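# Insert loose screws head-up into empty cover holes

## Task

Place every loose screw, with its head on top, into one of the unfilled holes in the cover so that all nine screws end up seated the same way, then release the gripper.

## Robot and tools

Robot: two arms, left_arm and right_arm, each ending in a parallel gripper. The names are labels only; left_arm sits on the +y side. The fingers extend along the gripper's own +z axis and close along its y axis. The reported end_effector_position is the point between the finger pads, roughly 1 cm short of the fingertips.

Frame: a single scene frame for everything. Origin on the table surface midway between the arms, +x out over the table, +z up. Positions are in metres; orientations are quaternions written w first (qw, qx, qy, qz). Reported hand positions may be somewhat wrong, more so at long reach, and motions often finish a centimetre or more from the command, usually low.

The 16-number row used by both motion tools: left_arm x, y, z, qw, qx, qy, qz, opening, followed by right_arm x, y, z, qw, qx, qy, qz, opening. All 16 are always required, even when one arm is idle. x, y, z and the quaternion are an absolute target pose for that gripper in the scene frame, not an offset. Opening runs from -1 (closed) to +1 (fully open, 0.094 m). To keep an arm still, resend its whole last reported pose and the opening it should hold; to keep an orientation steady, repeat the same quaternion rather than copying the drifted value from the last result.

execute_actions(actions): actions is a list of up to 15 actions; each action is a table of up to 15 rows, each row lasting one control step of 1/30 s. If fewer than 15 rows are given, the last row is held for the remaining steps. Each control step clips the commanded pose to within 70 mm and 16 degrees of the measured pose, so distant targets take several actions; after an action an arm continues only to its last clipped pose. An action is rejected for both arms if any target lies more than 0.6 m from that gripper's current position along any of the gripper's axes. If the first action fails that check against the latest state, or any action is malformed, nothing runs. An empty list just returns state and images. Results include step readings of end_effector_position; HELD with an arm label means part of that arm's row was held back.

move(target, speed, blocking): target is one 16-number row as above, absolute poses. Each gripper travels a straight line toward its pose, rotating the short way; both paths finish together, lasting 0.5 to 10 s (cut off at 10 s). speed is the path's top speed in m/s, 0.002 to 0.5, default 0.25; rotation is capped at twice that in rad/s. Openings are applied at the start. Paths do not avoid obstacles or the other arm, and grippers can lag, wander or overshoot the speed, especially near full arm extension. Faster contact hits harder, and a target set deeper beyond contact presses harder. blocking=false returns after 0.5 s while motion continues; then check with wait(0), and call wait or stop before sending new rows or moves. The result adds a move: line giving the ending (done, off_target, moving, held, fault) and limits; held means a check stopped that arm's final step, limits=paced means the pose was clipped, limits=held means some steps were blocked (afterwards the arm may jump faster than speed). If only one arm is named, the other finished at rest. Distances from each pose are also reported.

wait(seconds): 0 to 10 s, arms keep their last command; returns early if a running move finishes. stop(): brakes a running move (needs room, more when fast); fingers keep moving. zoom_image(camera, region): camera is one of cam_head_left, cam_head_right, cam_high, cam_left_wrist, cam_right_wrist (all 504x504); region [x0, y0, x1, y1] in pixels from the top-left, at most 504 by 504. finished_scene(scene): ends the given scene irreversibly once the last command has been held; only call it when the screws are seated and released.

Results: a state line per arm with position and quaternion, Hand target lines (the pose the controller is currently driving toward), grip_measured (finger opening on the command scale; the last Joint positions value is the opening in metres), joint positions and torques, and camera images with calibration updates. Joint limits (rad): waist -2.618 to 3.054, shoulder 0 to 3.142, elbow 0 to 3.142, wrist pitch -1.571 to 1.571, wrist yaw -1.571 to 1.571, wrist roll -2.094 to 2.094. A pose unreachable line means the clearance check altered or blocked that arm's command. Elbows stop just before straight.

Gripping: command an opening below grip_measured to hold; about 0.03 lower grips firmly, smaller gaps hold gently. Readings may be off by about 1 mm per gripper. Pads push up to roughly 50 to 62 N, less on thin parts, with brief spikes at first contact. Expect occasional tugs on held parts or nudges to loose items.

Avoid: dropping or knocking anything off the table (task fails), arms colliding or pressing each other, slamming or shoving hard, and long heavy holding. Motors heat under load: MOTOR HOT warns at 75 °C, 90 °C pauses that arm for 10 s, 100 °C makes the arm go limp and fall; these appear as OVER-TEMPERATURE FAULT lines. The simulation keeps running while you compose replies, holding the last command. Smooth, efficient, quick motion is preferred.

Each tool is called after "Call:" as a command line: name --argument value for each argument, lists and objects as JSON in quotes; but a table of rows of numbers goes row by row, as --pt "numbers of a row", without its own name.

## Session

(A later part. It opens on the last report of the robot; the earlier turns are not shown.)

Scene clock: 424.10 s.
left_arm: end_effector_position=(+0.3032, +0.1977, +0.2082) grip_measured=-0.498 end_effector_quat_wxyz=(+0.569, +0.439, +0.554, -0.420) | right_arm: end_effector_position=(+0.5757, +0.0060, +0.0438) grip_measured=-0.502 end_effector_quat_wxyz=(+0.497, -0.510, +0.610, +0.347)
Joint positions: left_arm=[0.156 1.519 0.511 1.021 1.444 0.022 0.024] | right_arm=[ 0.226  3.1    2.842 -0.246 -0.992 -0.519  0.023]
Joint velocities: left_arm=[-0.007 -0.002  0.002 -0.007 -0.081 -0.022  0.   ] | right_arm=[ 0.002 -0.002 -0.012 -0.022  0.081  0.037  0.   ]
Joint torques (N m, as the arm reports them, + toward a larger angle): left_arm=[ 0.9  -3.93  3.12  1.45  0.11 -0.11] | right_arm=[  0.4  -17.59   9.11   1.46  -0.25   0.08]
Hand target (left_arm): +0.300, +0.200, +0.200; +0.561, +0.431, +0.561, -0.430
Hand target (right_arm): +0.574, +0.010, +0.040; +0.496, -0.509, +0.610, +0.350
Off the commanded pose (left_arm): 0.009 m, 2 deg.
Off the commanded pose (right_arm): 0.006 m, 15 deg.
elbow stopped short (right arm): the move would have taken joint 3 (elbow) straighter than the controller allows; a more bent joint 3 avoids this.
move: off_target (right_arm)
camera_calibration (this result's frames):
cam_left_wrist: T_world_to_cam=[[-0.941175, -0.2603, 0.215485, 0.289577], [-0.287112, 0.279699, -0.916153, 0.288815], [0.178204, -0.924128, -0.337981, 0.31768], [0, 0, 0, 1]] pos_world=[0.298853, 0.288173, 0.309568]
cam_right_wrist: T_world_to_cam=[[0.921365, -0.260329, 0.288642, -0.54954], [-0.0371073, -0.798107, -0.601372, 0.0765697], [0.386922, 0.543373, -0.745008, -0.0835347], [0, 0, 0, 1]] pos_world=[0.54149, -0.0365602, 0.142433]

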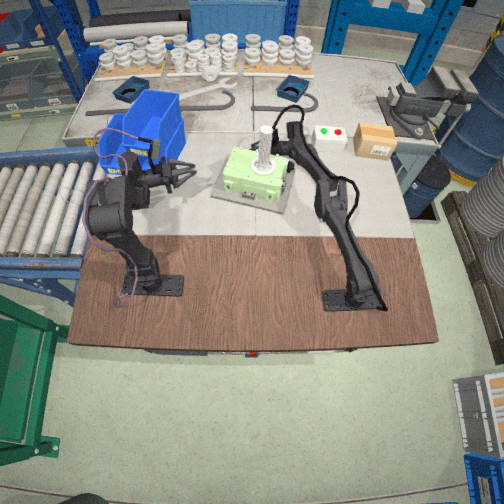

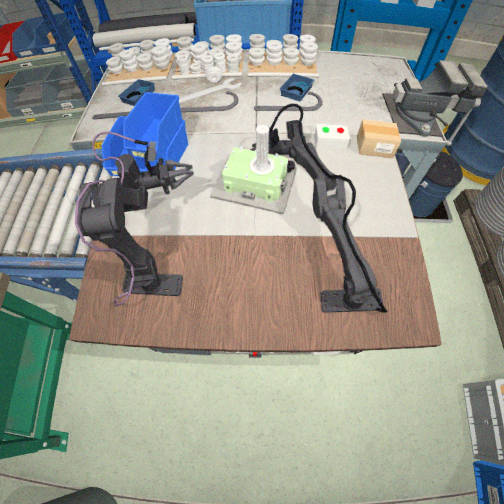

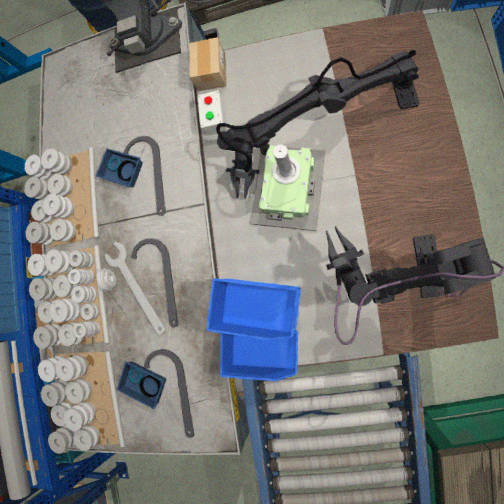

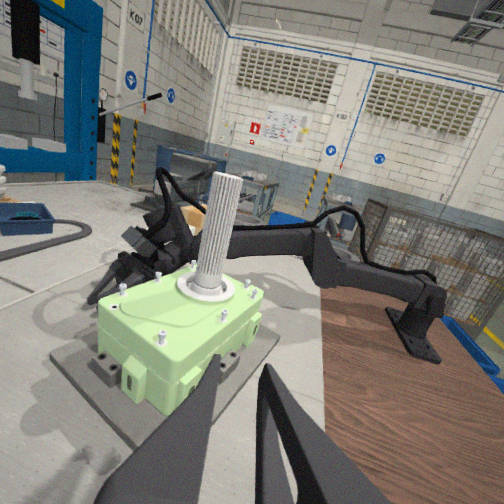

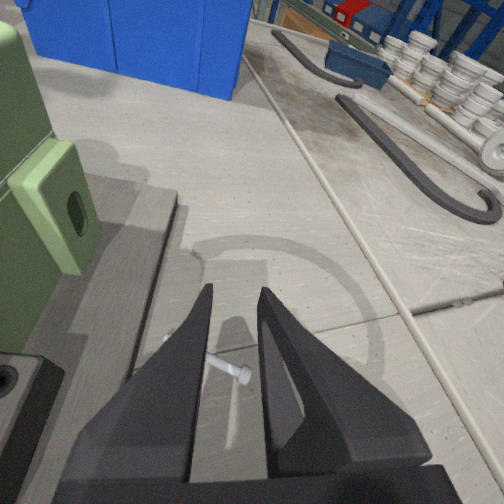

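Call:
move --target '[0.3,0.2,0.2,0.561,0.43,0.561,-0.43,-0.5,0.57,0.002,0.004,0.4,-0.58,0.58,0.4,-0.5]' --speed 0.03

Call:
move --target '[0.3,0.2,0.2,0.561,0.43,0.561,-0.43,-0.5,0.578,-0.09,0.004,0.4,-0.58,0.58,0.4,-0.5]' --speed 0.03

Call:
move --target '[0.3,0.2,0.2,0.561,0.43,0.561,-0.43,-0.5,0.57,-0.13,0.08,0.4,-0.58,0.58,0.4,-0.5]' --speed 0.05

Scene clock: 429.07 s.
left_arm: end_effector_position=(+0.3033, +0.1977, +0.2086) grip_measured=-0.498 end_effector_quat_wxyz=(+0.570, +0.439, +0.553, -0.420) | right_arm: end_effector_position=(+0.5722, +0.0081, +0.0437) grip_measured=-0.502 end_effector_quat_wxyz=(+0.507, -0.526, +0.588, +0.347)
Joint positions: left_arm=[0.156 1.519 0.511 1.026 1.444 0.018 0.024] | right_arm=[ 0.226  3.105  2.834 -0.219 -1.022 -0.556  0.023]
Joint velocities: left_arm=[ 0.007  0.027 -0.027 -0.007  0.037 -0.022 -0.   ] | right_arm=[-0.002 -0.017 -0.012  0.022  0.066  0.037 -0.   ]
Joint torques (N m, as the arm reports them, + toward a larger angle): left_arm=[ 0.91 -3.92  3.08  1.43  0.12 -0.09] | right_arm=[ -0.4  -16.1    5.12   1.31  -0.19  -0.21]
Hand target (left_arm): +0.300, +0.200, +0.200; +0.561, +0.430, +0.562, -0.430
Hand target (right_arm): +0.568, +0.002, +0.005; +0.481, -0.519, +0.611, +0.354
Off the commanded pose (left_arm): 0.010 m, 2 deg.
Off the commanded pose (right_arm): 0.040 m, 15 deg.
elbow stopped short (right arm): the move would have taken joint 3 (elbow) straighter than the controller allows; a more bent joint 3 avoids this.
joint sent to its limit (right arm) — the command would take joint 2 (shoulder) past its upper limit, so that joint was sent only as far as its limit.
move: off_target (right_arm)
camera_calibration (this result's frames):
cam_left_wrist: T_world_to_cam=[[-0.94152, -0.260248, 0.214036, 0.289915], [-0.285645, 0.279502, -0.916671, 0.288887], [0.178738, -0.924202, -0.337495, 0.317564], [0, 0, 0, 1]] pos_world=[0.298719, 0.288199, 0.309938]
cam_right_wrist: T_world_to_cam=[[0.916158, -0.230013, 0.328252, -0.544784], [0.0189689, -0.793156, -0.608723, 0.0462485], [0.400369, 0.563913, -0.722293, -0.0922028], [0, 0, 0, 1]] pos_world=[0.535146, -0.0366308, 0.140382]

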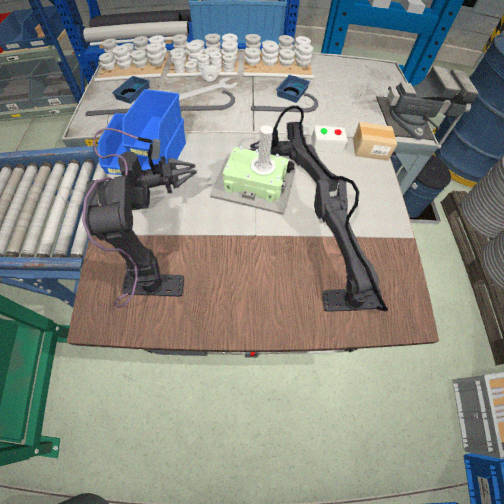

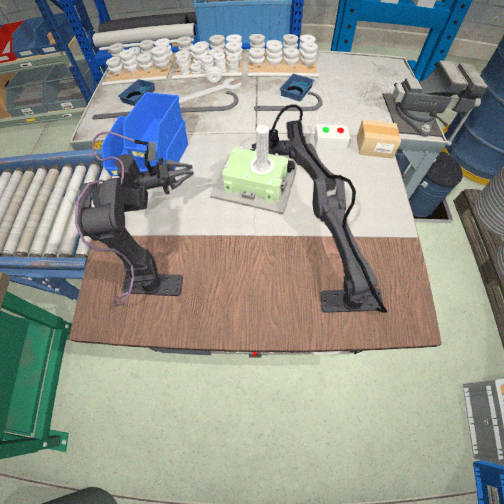

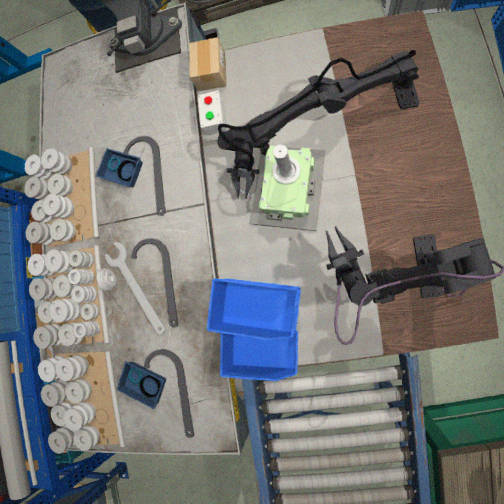

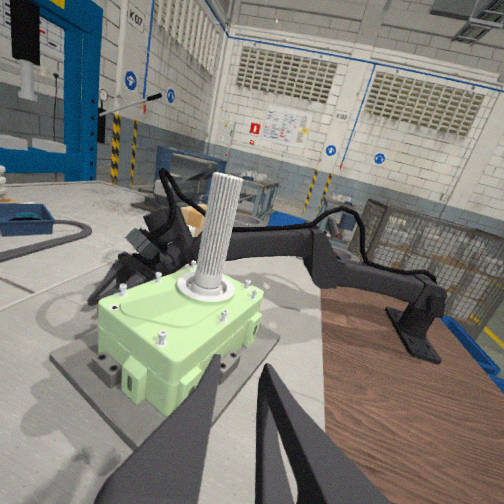

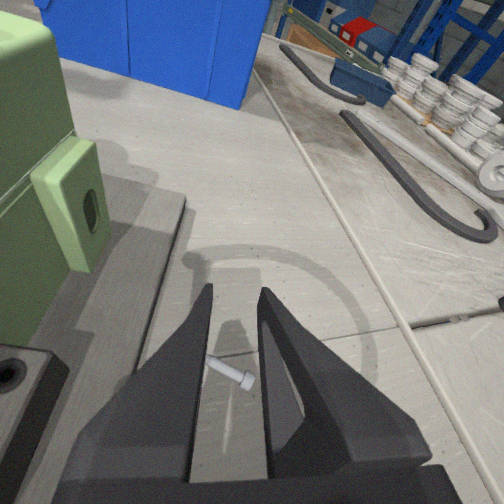

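Scene clock: 433.73 s.
left_arm: end_effector_position=(+0.3032, +0.1976, +0.2087) grip_measured=-0.498 end_effector_quat_wxyz=(+0.570, +0.439, +0.553, -0.420) | right_arm: end_effector_position=(+0.5780, -0.0771, +0.0350) grip_measured=-0.502 end_effector_quat_wxyz=(+0.504, -0.532, +0.581, +0.353)
Joint positions: left_arm=[0.156 1.519 0.511 1.026 1.444 0.018 0.024] | right_arm=[ 0.081  3.108  2.843 -0.396 -1.164 -0.75   0.023]
Joint velocities: left_arm=[ 0.012 -0.002 -0.027 -0.051 -0.007 -0.037 -0.001] | right_arm=[-0.002 -0.022 -0.012 -0.007 -0.007  0.007  0.   ]
Joint torques (N m, as the arm reports them, + toward a larger angle): left_arm=[ 0.91 -3.93  3.09  1.43  0.12 -0.1 ] | right_arm=[ -1.09 -16.16   6.63   0.88  -0.21  -0.16]
Hand target (left_arm): +0.300, +0.200, +0.200; +0.561, +0.430, +0.561, -0.430
Hand target (right_arm): +0.576, -0.090, +0.005; +0.482, -0.518, +0.609, +0.358
Off the commanded pose (left_arm): 0.010 m, 2 deg.
Off the commanded pose (right_arm): 0.034 m, 14 deg.
elbow stopped short (right arm): the move would have taken joint 3 (elbow) straighter than the controller allows; a more bent joint 3 avoids this.
joint sent to its limit (right arm) — the command would take joint 2 (shoulder) past its upper limit, so that joint was sent only as far as its limit.
move: off_target (right_arm)
camera_calibration (this result's frames):
cam_left_wrist: T_world_to_cam=[[-0.941621, -0.259879, 0.214039, 0.289798], [-0.28553, 0.279574, -0.916685, 0.288858], [0.178387, -0.924284, -0.337456, 0.317685], [0, 0, 0, 1]] pos_world=[0.298687, 0.288187, 0.309969]
cam_right_wrist: T_world_to_cam=[[0.920393, -0.210831, 0.329284, -0.567811], [0.0372166, -0.791106, -0.610546, -0.0370399], [0.38922, 0.574197, -0.720281, -0.0456873], [0, 0, 0, 1]] pos_world=[0.54177, -0.122781, 0.131449]

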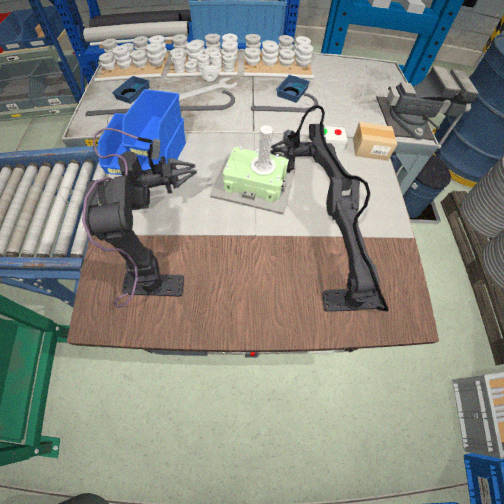

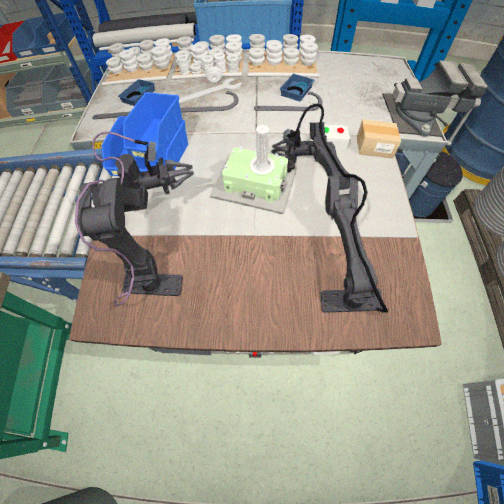

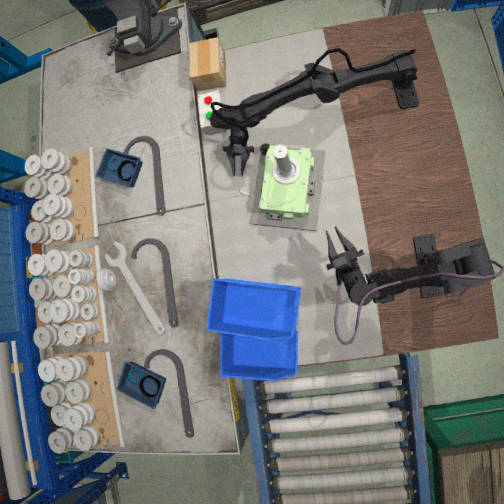

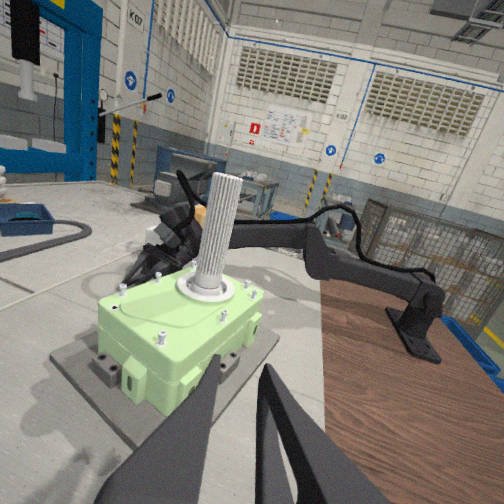

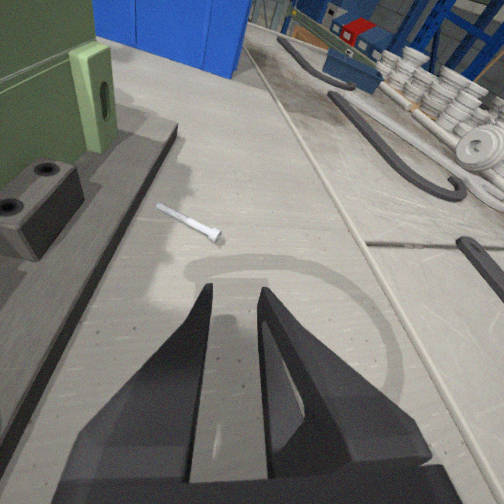

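Scene clock: 436.53 s.
left_arm: end_effector_position=(+0.3032, +0.1976, +0.2087) grip_measured=-0.498 end_effector_quat_wxyz=(+0.570, +0.439, +0.553, -0.420) | right_arm: end_effector_position=(+0.5698, -0.1264, +0.0567) grip_measured=-0.502 end_effector_quat_wxyz=(+0.475, -0.515, +0.616, +0.360)
Joint positions: left_arm=[0.156 1.519 0.511 1.026 1.444 0.018 0.024] | right_arm=[ 0.003  3.028  2.843 -0.689 -1.182 -0.884  0.023]
Joint velocities: left_arm=[ 0.002 -0.002 -0.022 -0.037 -0.037  0.007 -0.   ] | right_arm=[ 0.017 -0.022 -0.007 -0.081  0.037  0.007 -0.   ]
Joint torques (N m, as the arm reports them, + toward a larger angle): left_arm=[ 0.9  -3.95  3.08  1.42  0.11 -0.1 ] | right_arm=[ -0.25 -21.03   8.67   0.89  -0.59  -0.07]
Hand target (left_arm): +0.300, +0.200, +0.200; +0.561, +0.430, +0.562, -0.430
Hand target (right_arm): +0.570, -0.130, +0.080; +0.485, -0.519, +0.606, +0.358
Off the commanded pose (left_arm): 0.010 m, 2 deg.
Off the commanded pose (right_arm): 0.024 m, 13 deg.
elbow stopped short (right arm): the move would have taken joint 3 (elbow) straighter than the controller allows; a more bent joint 3 avoids this.
move: off_target (right_arm)
camera_calibration (this result's frames):
cam_left_wrist: T_world_to_cam=[[-0.941621, -0.259879, 0.214039, 0.289798], [-0.28553, 0.279574, -0.916685, 0.288858], [0.178387, -0.924284, -0.337456, 0.317685], [0, 0, 0, 1]] pos_world=[0.298687, 0.288187, 0.309969]
cam_right_wrist: T_world_to_cam=[[0.939659, -0.229479, 0.253734, -0.586875], [-0.0396018, -0.80964, -0.585589, -0.0224595], [0.339814, 0.540205, -0.769873, 0.0281745], [0, 0, 0, 1]] pos_world=[0.540999, -0.16808, 0.157449]

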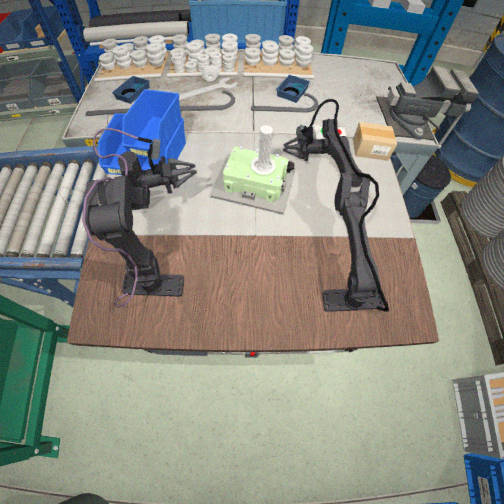

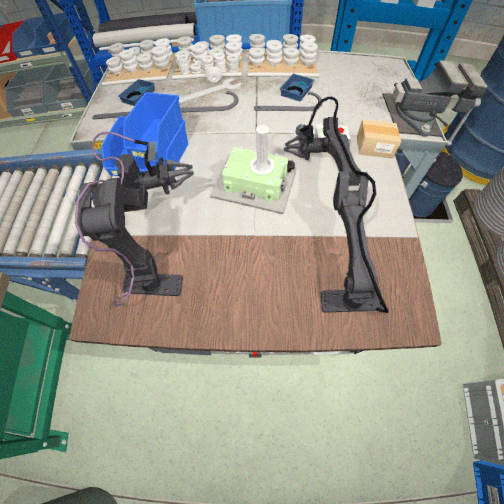

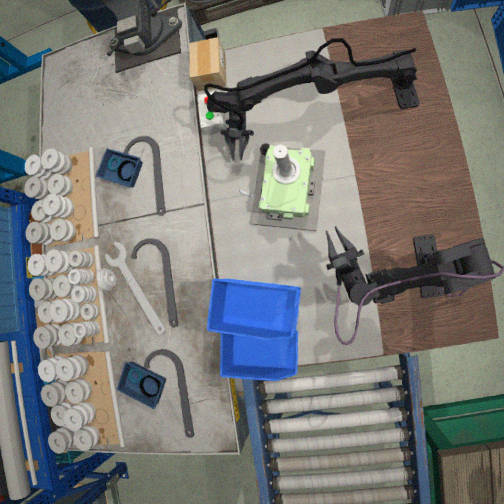

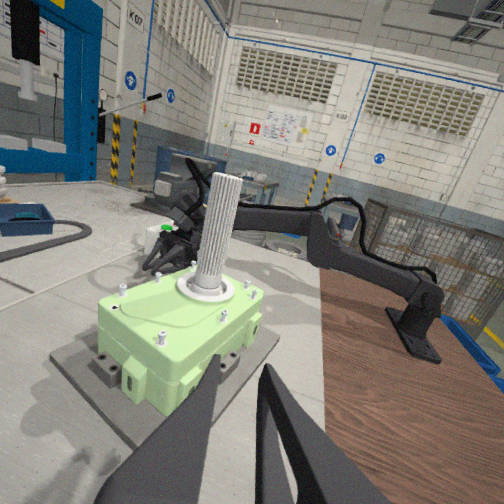

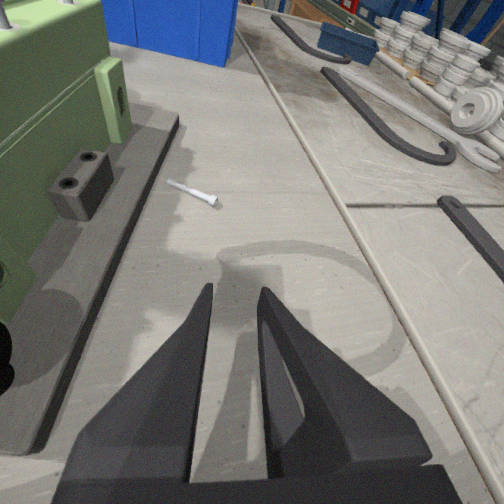

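Call:
move --target '[0.3,0.2,0.2,0.561,0.43,0.561,-0.43,-0.5,0.578,0.0,0.06,0.366,-0.453,0.785,0.211,-0.5]' --speed 0.08

Call:
move --target '[0.3,0.2,0.2,0.561,0.43,0.561,-0.43,-0.5,0.578,0.0,0.004,0.366,-0.453,0.785,0.211,-0.5]' --speed 0.03

Scene clock: 440.33 s.
left_arm: end_effector_position=(+0.3032, +0.1976, +0.2087) grip_measured=-0.498 end_effector_quat_wxyz=(+0.570, +0.439, +0.553, -0.420) | right_arm: end_effector_position=(+0.5743, -0.0027, +0.0345) grip_measured=-0.502 end_effector_quat_wxyz=(+0.381, -0.437, +0.788, +0.207)
Joint positions: left_arm=[0.156 1.519 0.511 1.026 1.444 0.018 0.024] | right_arm=[ 0.307  2.962  2.843 -0.676 -0.505 -0.468  0.023]
Joint velocities: left_arm=[-0.002 -0.012  0.012  0.037 -0.022 -0.007 -0.001] | right_arm=[-0.007 -0.002 -0.002  0.037 -0.037  0.066 -0.   ]
Joint torques (N m, as the arm reports them, + toward a larger angle): left_arm=[ 0.9  -3.94  3.09  1.43  0.12 -0.1 ] | right_arm=[  0.27 -20.88   8.94   1.49  -0.2    0.08]
Hand target (left_arm): +0.300, +0.200, +0.200; +0.561, +0.430, +0.562, -0.430
Hand target (right_arm): +0.578, +0.000, +0.059; +0.400, -0.437, +0.779, +0.204
Off the commanded pose (left_arm): 0.010 m, 2 deg.
Off the commanded pose (right_arm): 0.026 m, 3 deg.
elbow stopped short (right arm): the move would have taken joint 3 (elbow) straighter than the controller allows; a more bent joint 3 avoids this.
move: off_target (right_arm)
camera_calibration (this result's frames):
cam_left_wrist: T_world_to_cam=[[-0.941621, -0.259879, 0.214039, 0.289798], [-0.28553, 0.279574, -0.916685, 0.288858], [0.178387, -0.924284, -0.337456, 0.317685], [0, 0, 0, 1]] pos_world=[0.298687, 0.288187, 0.309969]
cam_right_wrist: T_world_to_cam=[[0.854456, -0.474703, 0.211098, -0.507356], [-0.421738, -0.871069, -0.251745, 0.272591], [0.303385, 0.126077, -0.944491, -0.0314496], [0, 0, 0, 1]] pos_world=[0.558017, 0.000567032, 0.146021]

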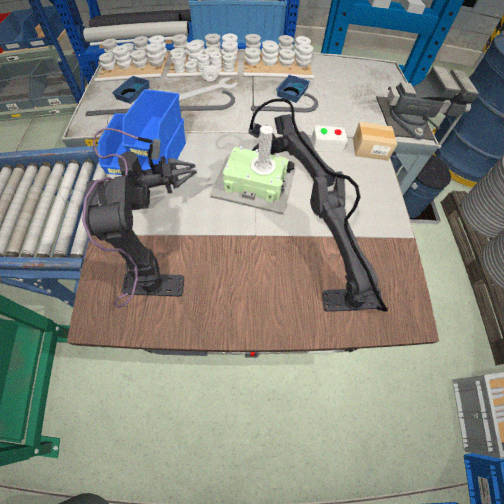

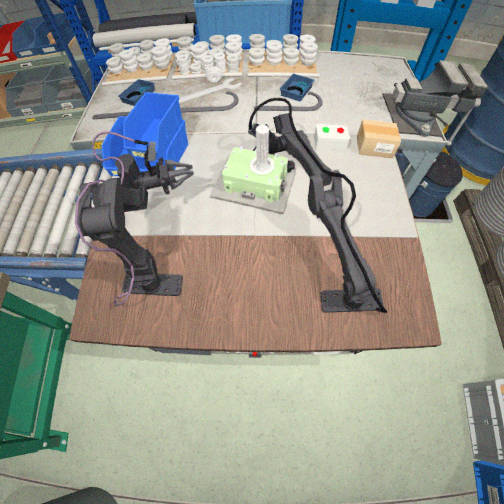

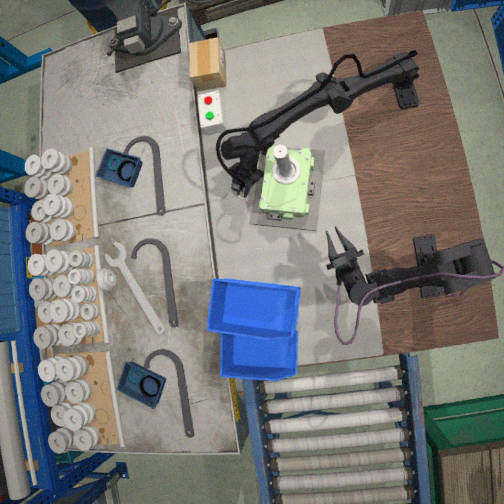

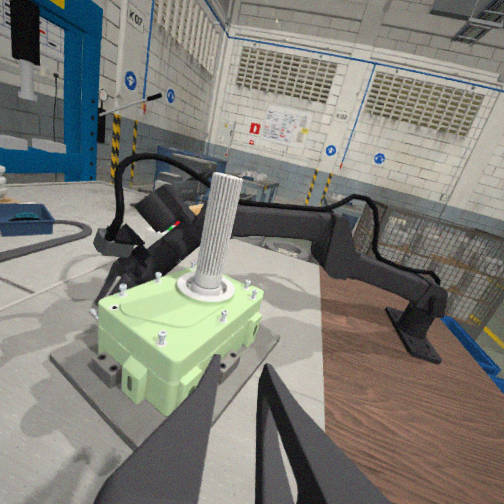

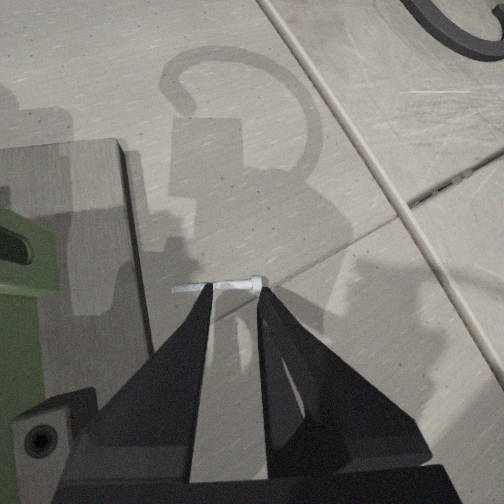

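Scene clock: 441.60 s.
left_arm: end_effector_position=(+0.3032, +0.1976, +0.2087) grip_measured=-0.498 end_effector_quat_wxyz=(+0.570, +0.439, +0.553, -0.420) | right_arm: end_effector_position=(+0.5768, -0.0000, +0.0265) grip_measured=-0.501 end_effector_quat_wxyz=(+0.389, -0.444, +0.780, +0.210)
Joint positions: left_arm=[0.156 1.519 0.511 1.027 1.444 0.018 0.024] | right_arm=[ 0.305  2.988  2.849 -0.641 -0.522 -0.48   0.023]
Joint velocities: left_arm=[ 0.012 -0.007  0.002 -0.022 -0.125  0.022  0.   ] | right_arm=[-0.002  0.002  0.017 -0.022  0.037 -0.007 -0.   ]
Joint torques (N m, as the arm reports them, + toward a larger angle): left_arm=[ 0.91 -3.93  3.08  1.42  0.12 -0.1 ] | right_arm=[  0.05 -15.37   8.59   1.54  -0.14  -0.12]
Hand target (left_arm): +0.300, +0.200, +0.200; +0.561, +0.430, +0.561, -0.430
Hand target (right_arm): +0.576, -0.001, +0.004; +0.380, -0.446, +0.783, +0.208
Off the commanded pose (left_arm): 0.010 m, 2 deg.
Off the commanded pose (right_arm): 0.023 m, 3 deg.
elbow stopped short (right arm): the move would have taken joint 3 (elbow) straighter than the controller allows; a more bent joint 3 avoids this.
move: off_target (right_arm)
camera_calibration (this result's frames):
cam_left_wrist: T_world_to_cam=[[-0.941702, -0.25989, 0.213669, 0.289894], [-0.285184, 0.279622, -0.916778, 0.288796], [0.178515, -0.924267, -0.337437, 0.317651], [0, 0, 0, 1]] pos_world=[0.298648, 0.288181, 0.310007]
cam_right_wrist: T_world_to_cam=[[0.858629, -0.462165, 0.221718, -0.50919], [-0.40162, -0.875325, -0.26927, 0.262859], [0.318522, 0.142157, -0.937195, -0.0490553], [0, 0, 0, 1]] pos_world=[0.5584, 0.00173055, 0.137702]

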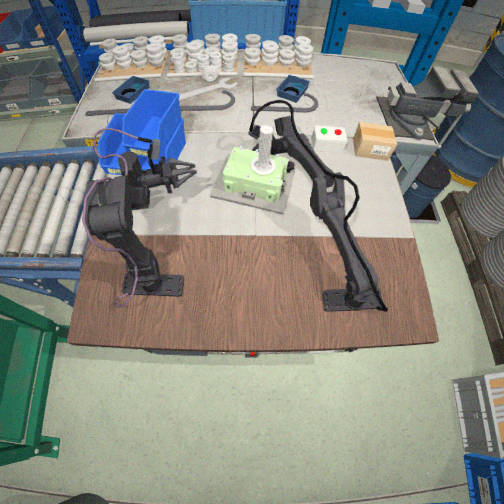

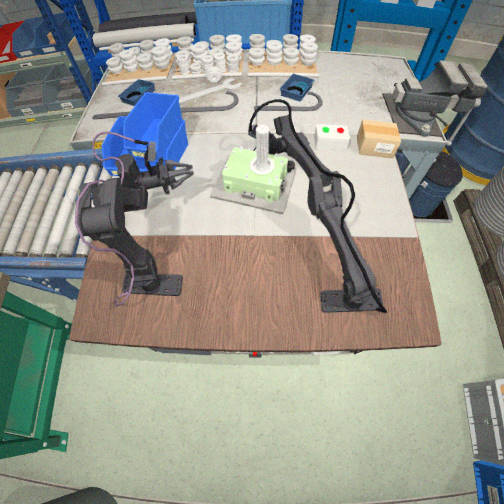

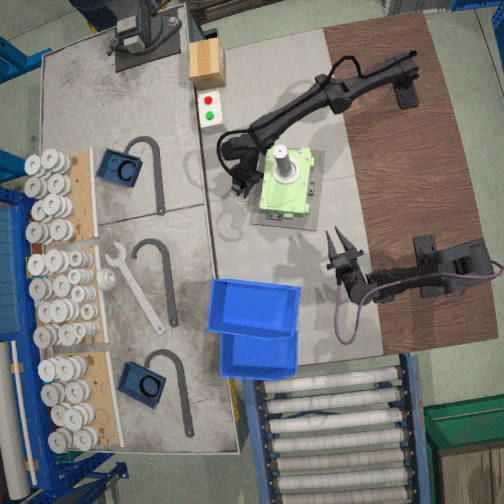

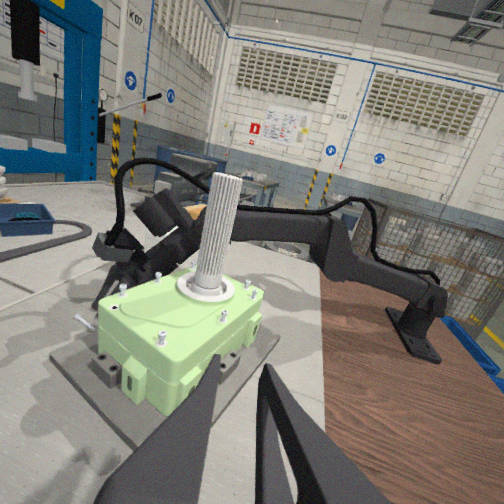

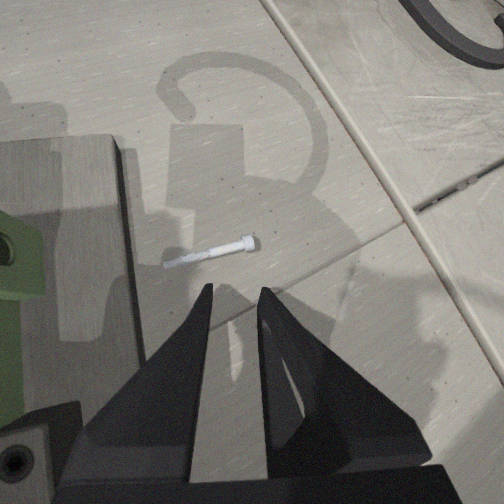

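Call:
move --target '[0.3,0.2,0.2,0.561,0.43,0.561,-0.43,-0.5,0.57,0.07,0.03,0.45,-0.45,0.72,0.27,-0.5]' --speed 0.03

Scene clock: 445.43 s.
left_arm: end_effector_position=(+0.3032, +0.1976, +0.2087) grip_measured=-0.498 end_effector_quat_wxyz=(+0.570, +0.439, +0.553, -0.420) | right_arm: end_effector_position=(+0.5801, +0.0577, +0.0470) grip_measured=-0.501 end_effector_quat_wxyz=(+0.467, -0.446, +0.720, +0.254)
Joint positions: left_arm=[0.156 1.519 0.511 1.027 1.444 0.018 0.024] | right_arm=[ 0.367  3.014  2.808 -0.341 -0.582 -0.38   0.023]
Joint velocities: left_arm=[-0.002  0.002 -0.007 -0.051 -0.007 -0.037  0.001] | right_arm=[-0.012 -0.002 -0.027 -0.007 -0.007 -0.037  0.   ]
Joint torques (N m, as the arm reports them, + toward a larger angle): left_arm=[ 0.92 -3.93  3.08  1.43  0.12 -0.09] | right_arm=[  1.03 -16.71   8.36   1.58  -0.35   0.09]
Hand target (left_arm): +0.300, +0.200, +0.200; +0.561, +0.430, +0.561, -0.430
Hand target (right_arm): +0.570, +0.069, +0.030; +0.452, -0.451, +0.721, +0.269
Off the commanded pose (left_arm): 0.010 m, 2 deg.
Off the commanded pose (right_arm): 0.023 m, 3 deg.
move: off_target (right_arm)
camera_calibration (this result's frames):
cam_left_wrist: T_world_to_cam=[[-0.941702, -0.25989, 0.213669, 0.289894], [-0.285184, 0.279622, -0.916778, 0.288796], [0.178515, -0.924267, -0.337437, 0.317651], [0, 0, 0, 1]] pos_world=[0.298648, 0.288181, 0.310007]
cam_right_wrist: T_world_to_cam=[[0.852909, -0.452252, 0.260794, -0.488937], [-0.304784, -0.836935, -0.454584, 0.270542], [0.423854, 0.308233, -0.851669, -0.113826], [0, 0, 0, 1]] pos_world=[0.547721, 0.0403886, 0.153554]

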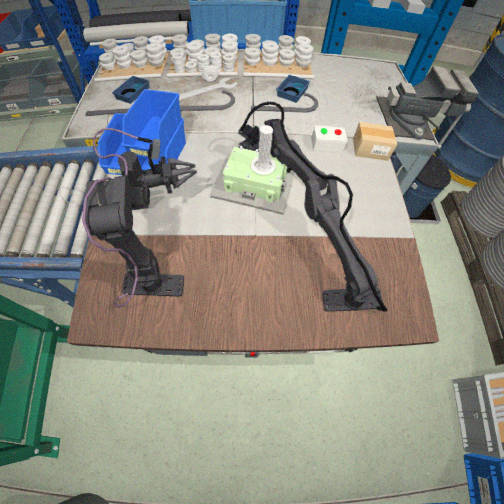

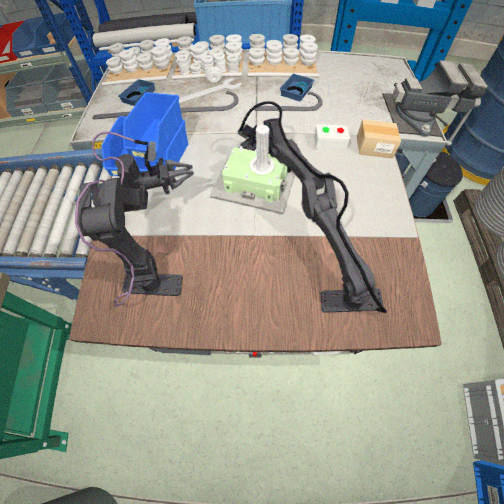

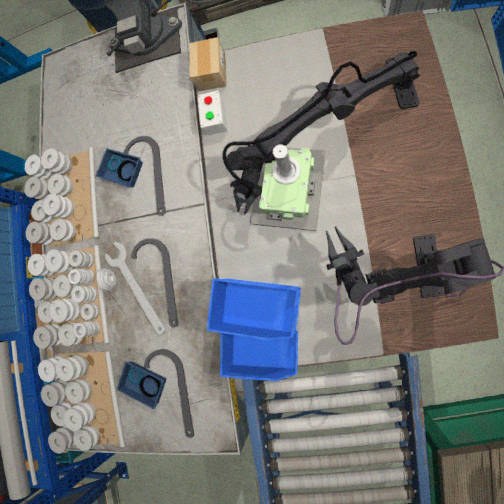

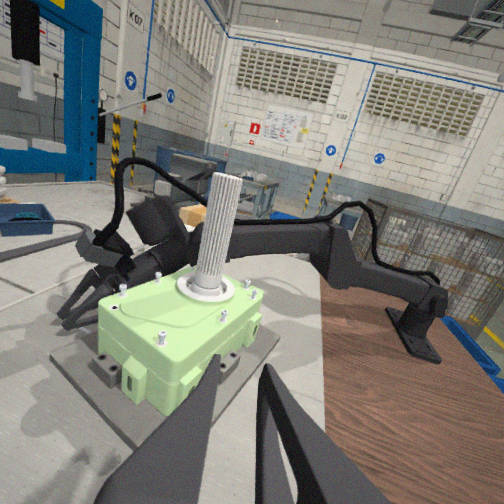

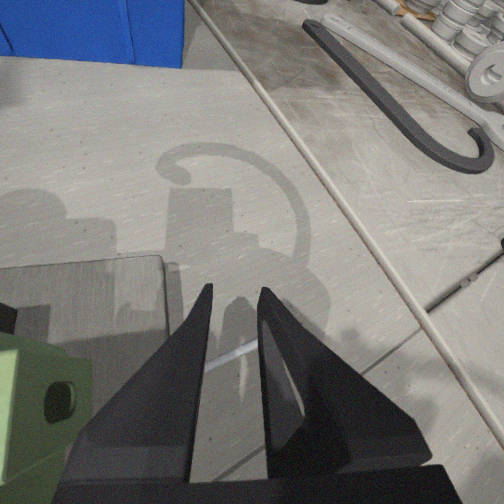

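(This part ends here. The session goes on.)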